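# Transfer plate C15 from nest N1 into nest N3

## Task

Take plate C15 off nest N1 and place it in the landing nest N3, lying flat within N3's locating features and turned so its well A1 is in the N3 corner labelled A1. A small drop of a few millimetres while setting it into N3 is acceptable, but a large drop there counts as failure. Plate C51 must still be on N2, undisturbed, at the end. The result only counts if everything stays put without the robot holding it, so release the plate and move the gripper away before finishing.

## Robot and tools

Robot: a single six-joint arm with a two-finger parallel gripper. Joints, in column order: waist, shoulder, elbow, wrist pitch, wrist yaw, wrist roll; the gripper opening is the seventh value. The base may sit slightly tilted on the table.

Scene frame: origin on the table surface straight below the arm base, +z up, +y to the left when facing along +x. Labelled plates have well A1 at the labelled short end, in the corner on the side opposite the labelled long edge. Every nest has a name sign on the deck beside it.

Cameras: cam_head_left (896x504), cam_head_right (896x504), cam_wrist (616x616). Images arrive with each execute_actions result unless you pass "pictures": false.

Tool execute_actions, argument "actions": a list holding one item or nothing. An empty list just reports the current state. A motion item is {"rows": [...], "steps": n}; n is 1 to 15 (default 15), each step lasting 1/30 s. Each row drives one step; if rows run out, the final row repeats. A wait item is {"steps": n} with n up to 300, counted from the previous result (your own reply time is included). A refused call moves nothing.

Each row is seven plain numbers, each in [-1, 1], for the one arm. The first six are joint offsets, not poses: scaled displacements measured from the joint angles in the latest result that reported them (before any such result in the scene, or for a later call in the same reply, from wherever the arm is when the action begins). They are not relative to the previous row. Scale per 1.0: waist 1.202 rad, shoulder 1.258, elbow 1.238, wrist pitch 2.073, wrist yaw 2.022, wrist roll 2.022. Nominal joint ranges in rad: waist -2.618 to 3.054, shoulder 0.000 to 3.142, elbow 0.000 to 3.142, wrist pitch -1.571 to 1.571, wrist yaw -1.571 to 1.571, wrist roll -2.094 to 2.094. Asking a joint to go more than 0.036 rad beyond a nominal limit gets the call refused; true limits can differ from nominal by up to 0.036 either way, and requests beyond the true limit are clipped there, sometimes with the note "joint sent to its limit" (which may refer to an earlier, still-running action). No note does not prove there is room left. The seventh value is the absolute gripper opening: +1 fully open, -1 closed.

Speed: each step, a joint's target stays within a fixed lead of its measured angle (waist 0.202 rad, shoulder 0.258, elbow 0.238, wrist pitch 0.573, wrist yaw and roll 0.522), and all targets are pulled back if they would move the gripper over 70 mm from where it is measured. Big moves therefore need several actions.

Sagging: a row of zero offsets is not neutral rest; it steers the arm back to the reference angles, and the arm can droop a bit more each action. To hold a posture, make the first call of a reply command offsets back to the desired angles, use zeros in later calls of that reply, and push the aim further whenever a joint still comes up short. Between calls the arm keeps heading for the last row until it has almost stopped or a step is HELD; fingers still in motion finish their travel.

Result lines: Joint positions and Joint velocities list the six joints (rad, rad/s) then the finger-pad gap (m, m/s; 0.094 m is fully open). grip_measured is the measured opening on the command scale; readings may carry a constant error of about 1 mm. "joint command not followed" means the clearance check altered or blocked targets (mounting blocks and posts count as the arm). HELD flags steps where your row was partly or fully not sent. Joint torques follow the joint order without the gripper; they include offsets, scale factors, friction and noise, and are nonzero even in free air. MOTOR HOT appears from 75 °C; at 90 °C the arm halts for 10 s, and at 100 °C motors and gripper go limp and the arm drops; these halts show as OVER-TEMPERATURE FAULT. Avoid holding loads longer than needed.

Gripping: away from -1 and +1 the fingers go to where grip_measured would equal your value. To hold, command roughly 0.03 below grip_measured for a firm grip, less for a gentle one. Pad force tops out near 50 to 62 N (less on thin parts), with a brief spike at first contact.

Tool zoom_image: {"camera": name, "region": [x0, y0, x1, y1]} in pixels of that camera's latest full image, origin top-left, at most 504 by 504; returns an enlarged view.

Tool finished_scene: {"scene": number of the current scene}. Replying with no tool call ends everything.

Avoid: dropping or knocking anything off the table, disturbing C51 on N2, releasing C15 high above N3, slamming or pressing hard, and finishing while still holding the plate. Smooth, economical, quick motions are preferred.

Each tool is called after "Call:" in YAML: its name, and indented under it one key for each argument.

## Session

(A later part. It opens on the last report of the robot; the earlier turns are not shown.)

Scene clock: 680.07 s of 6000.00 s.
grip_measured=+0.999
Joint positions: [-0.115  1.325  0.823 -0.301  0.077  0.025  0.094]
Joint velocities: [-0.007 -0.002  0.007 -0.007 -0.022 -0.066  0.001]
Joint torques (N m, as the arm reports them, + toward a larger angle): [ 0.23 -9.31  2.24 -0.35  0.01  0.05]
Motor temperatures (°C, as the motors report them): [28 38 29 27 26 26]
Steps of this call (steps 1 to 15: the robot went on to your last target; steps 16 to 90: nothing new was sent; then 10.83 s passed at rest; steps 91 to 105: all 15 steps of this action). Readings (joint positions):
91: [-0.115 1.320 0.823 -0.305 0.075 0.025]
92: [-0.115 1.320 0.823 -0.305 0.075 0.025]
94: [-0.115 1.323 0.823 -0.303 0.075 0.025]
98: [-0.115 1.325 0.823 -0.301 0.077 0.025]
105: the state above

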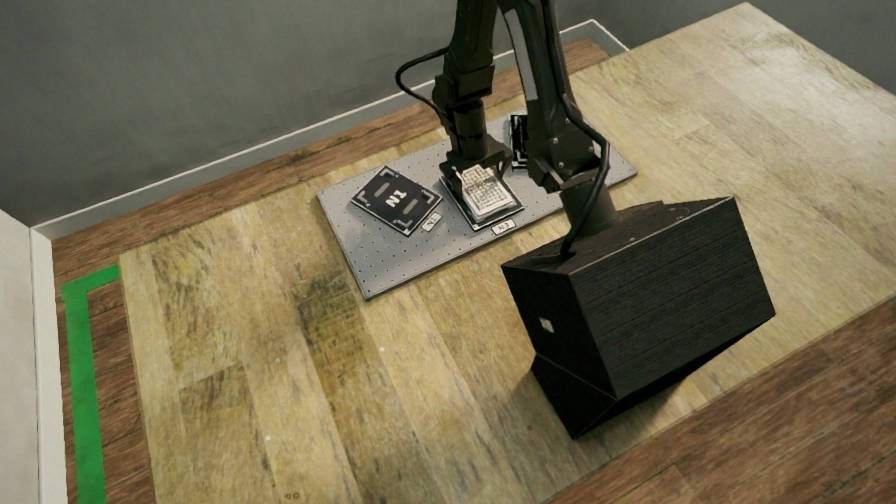

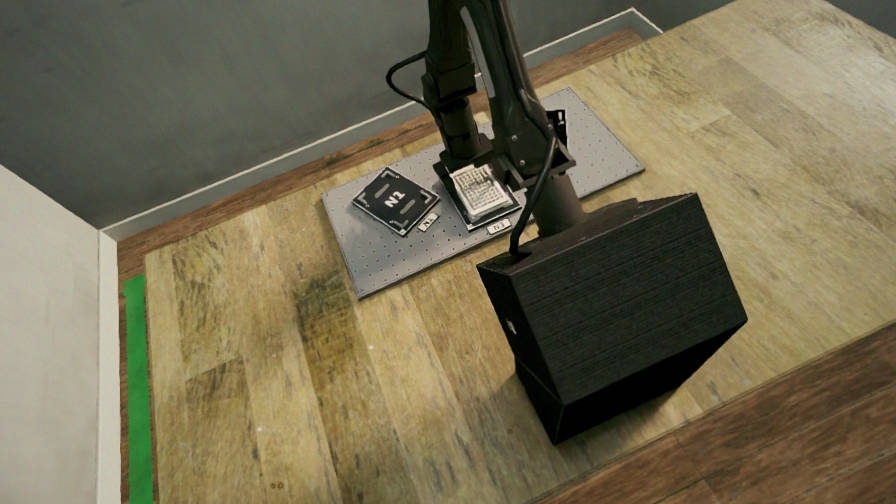

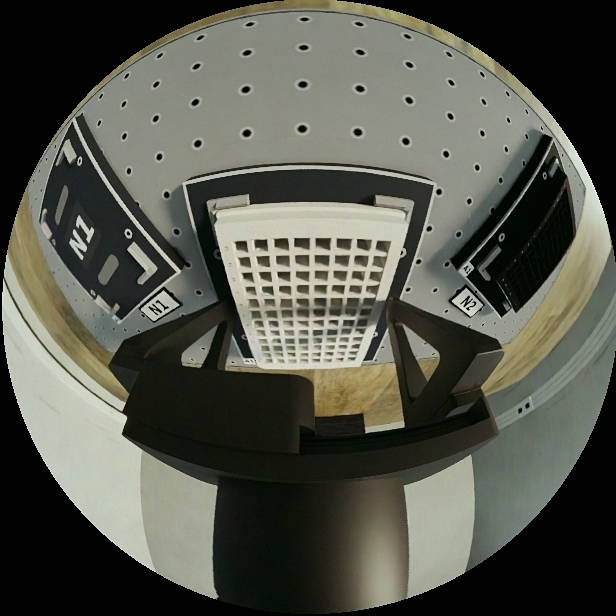

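Looks dropped into place. Retreat up and inspect.

Call:
execute_actions:
  actions:
    - {"rows":[[0,-0.02,0.01,-0.01,0,0,1],[0,-0.04,0.02,-0.02,0,0,1],[0,-0.07,0.04,-0.03,0,0,1],[0,-0.1,0.07,-0.04,0,0,1],[0.05,-0.13,0.1,-0.05,0,0,1],[0.1,-0.15,0.14,-0.06,0,0,1],[0.2,-0.15,0.18,-0.07,0,0,1]],"steps":15}

Call:
execute_actions:
  actions:
    - {"steps":20}

Call:
zoom_image:
  camera: "cam_head_left"
  region: [340, 120, 560, 250]

Call:
zoom_image:
  camera: "cam_head_right"
  region: [420, 130, 540, 250]

Scene clock: 689.33 s of 6000.00 s.
grip_measured=+0.999
Joint positions: [ 0.126  1.139  1.042 -0.404  0.074  0.025  0.094]
Joint velocities: [-0.012 -0.012 -0.012 -0.081  0.037  0.007  0.   ]
Joint torques (N m, as the arm reports them, + toward a larger angle): [ 0.98 -9.81  4.74  0.11 -0.1  -0.06]
Motor temperatures (°C, as the motors report them): [28 39 29 27 26 26]
Steps of this call (steps 1 to 15: the robot went on to your last target; steps 16 to 90: nothing new was sent; then 5.77 s passed at rest; steps 91 to 105: all 15 steps of this action). Readings (joint positions):
91: [-0.115 1.325 0.823 -0.302 0.077 0.025]
92: [-0.115 1.323 0.823 -0.305 0.077 0.025]
94: [-0.115 1.296 0.831 -0.339 0.077 0.025]
98: [-0.030 1.207 0.925 -0.401 0.088 0.025]
105: the state above

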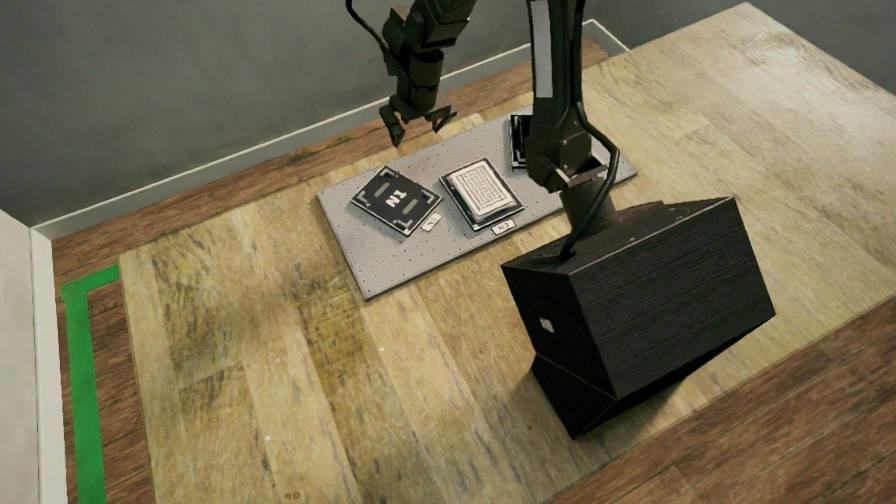

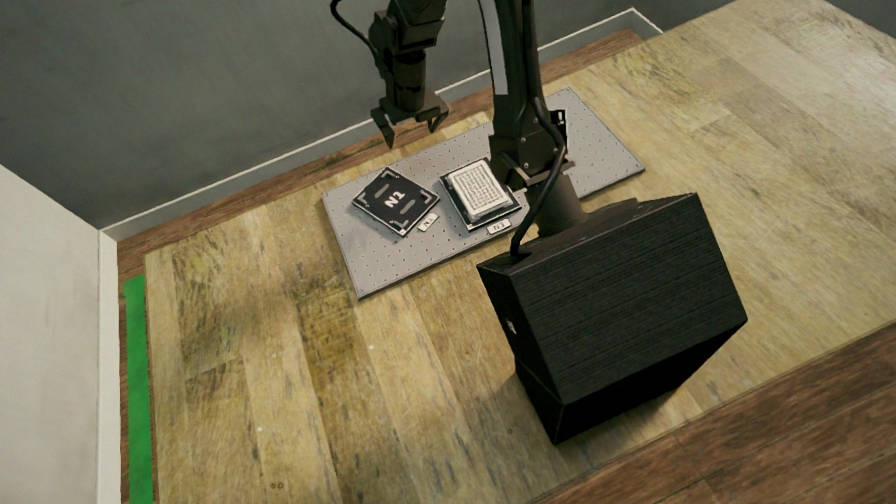

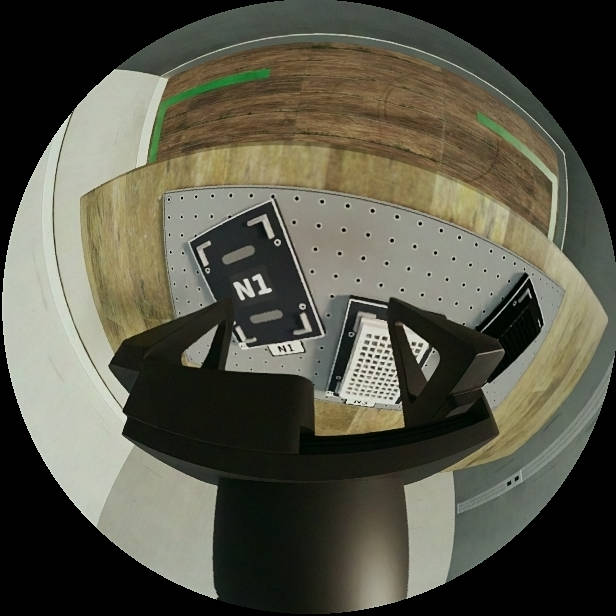

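Scene clock: 690.00 s of 6000.00 s.
grip_measured=+0.999
Joint positions: [ 0.126  1.139  1.042 -0.439  0.074  0.025  0.094]
Joint velocities: [-0.007 -0.002 -0.002  0.007  0.022 -0.037  0.   ]
Joint torques (N m, as the arm reports them, + toward a larger angle): [ 0.99 -9.66  4.64  0.27 -0.12 -0.01]
Motor temperatures (°C, as the motors report them): [28 39 29 27 26 26]
Steps of this call (steps 1 to 20: the robot went on to your last target). Readings (joint positions):
1: [0.126 1.139 1.042 -0.409 0.074 0.025]
2: [0.126 1.139 1.042 -0.418 0.074 0.025]
4: [0.126 1.139 1.042 -0.427 0.074 0.025]
8: [0.126 1.139 1.042 -0.435 0.074 0.025]
20: the state above

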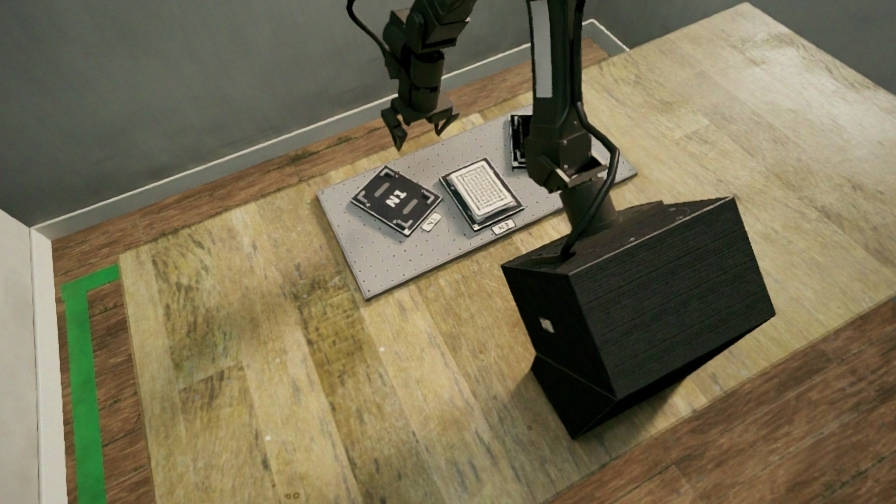

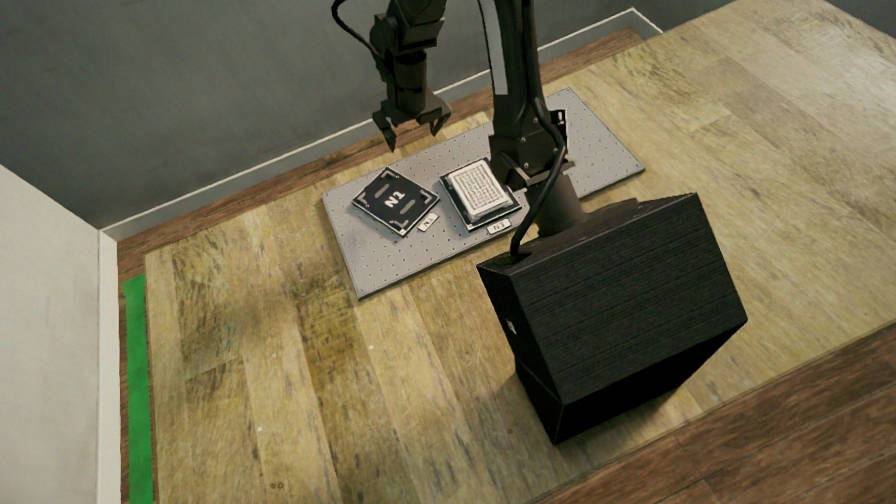

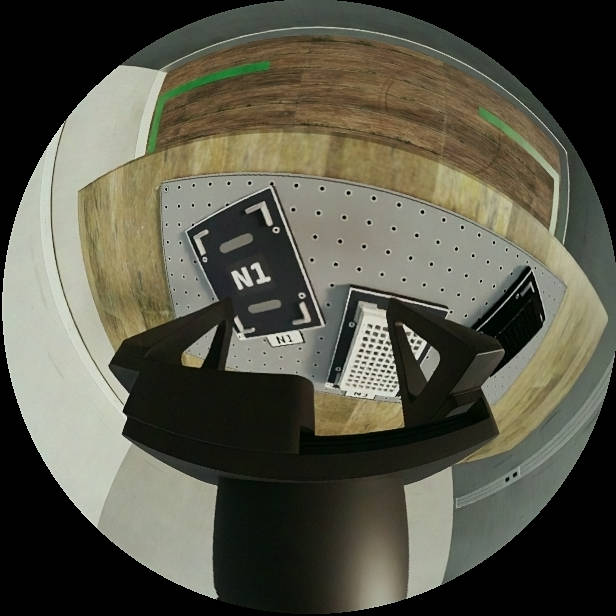

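Region (340, 120, 560, 250) of cam_head_left's 896x504 image, scaled by 2.291, with more detail than that image has; it fills the top 298 rows of this view, and the rest is white.

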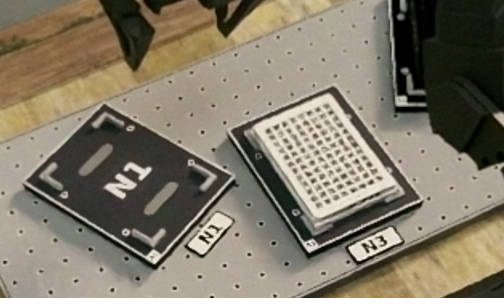

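Region (420, 130, 540, 250) of cam_head_right's 896x504 image, scaled by 4.200, with more detail than that image has.

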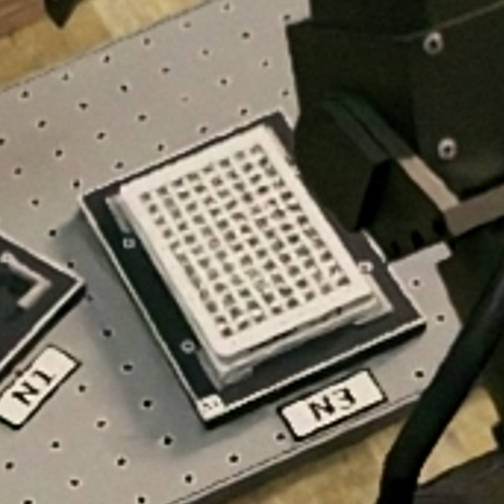

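Seated, locators visible around corners.

Call:
finished_scene:
  scene: 1

The scene is finished: the task was done.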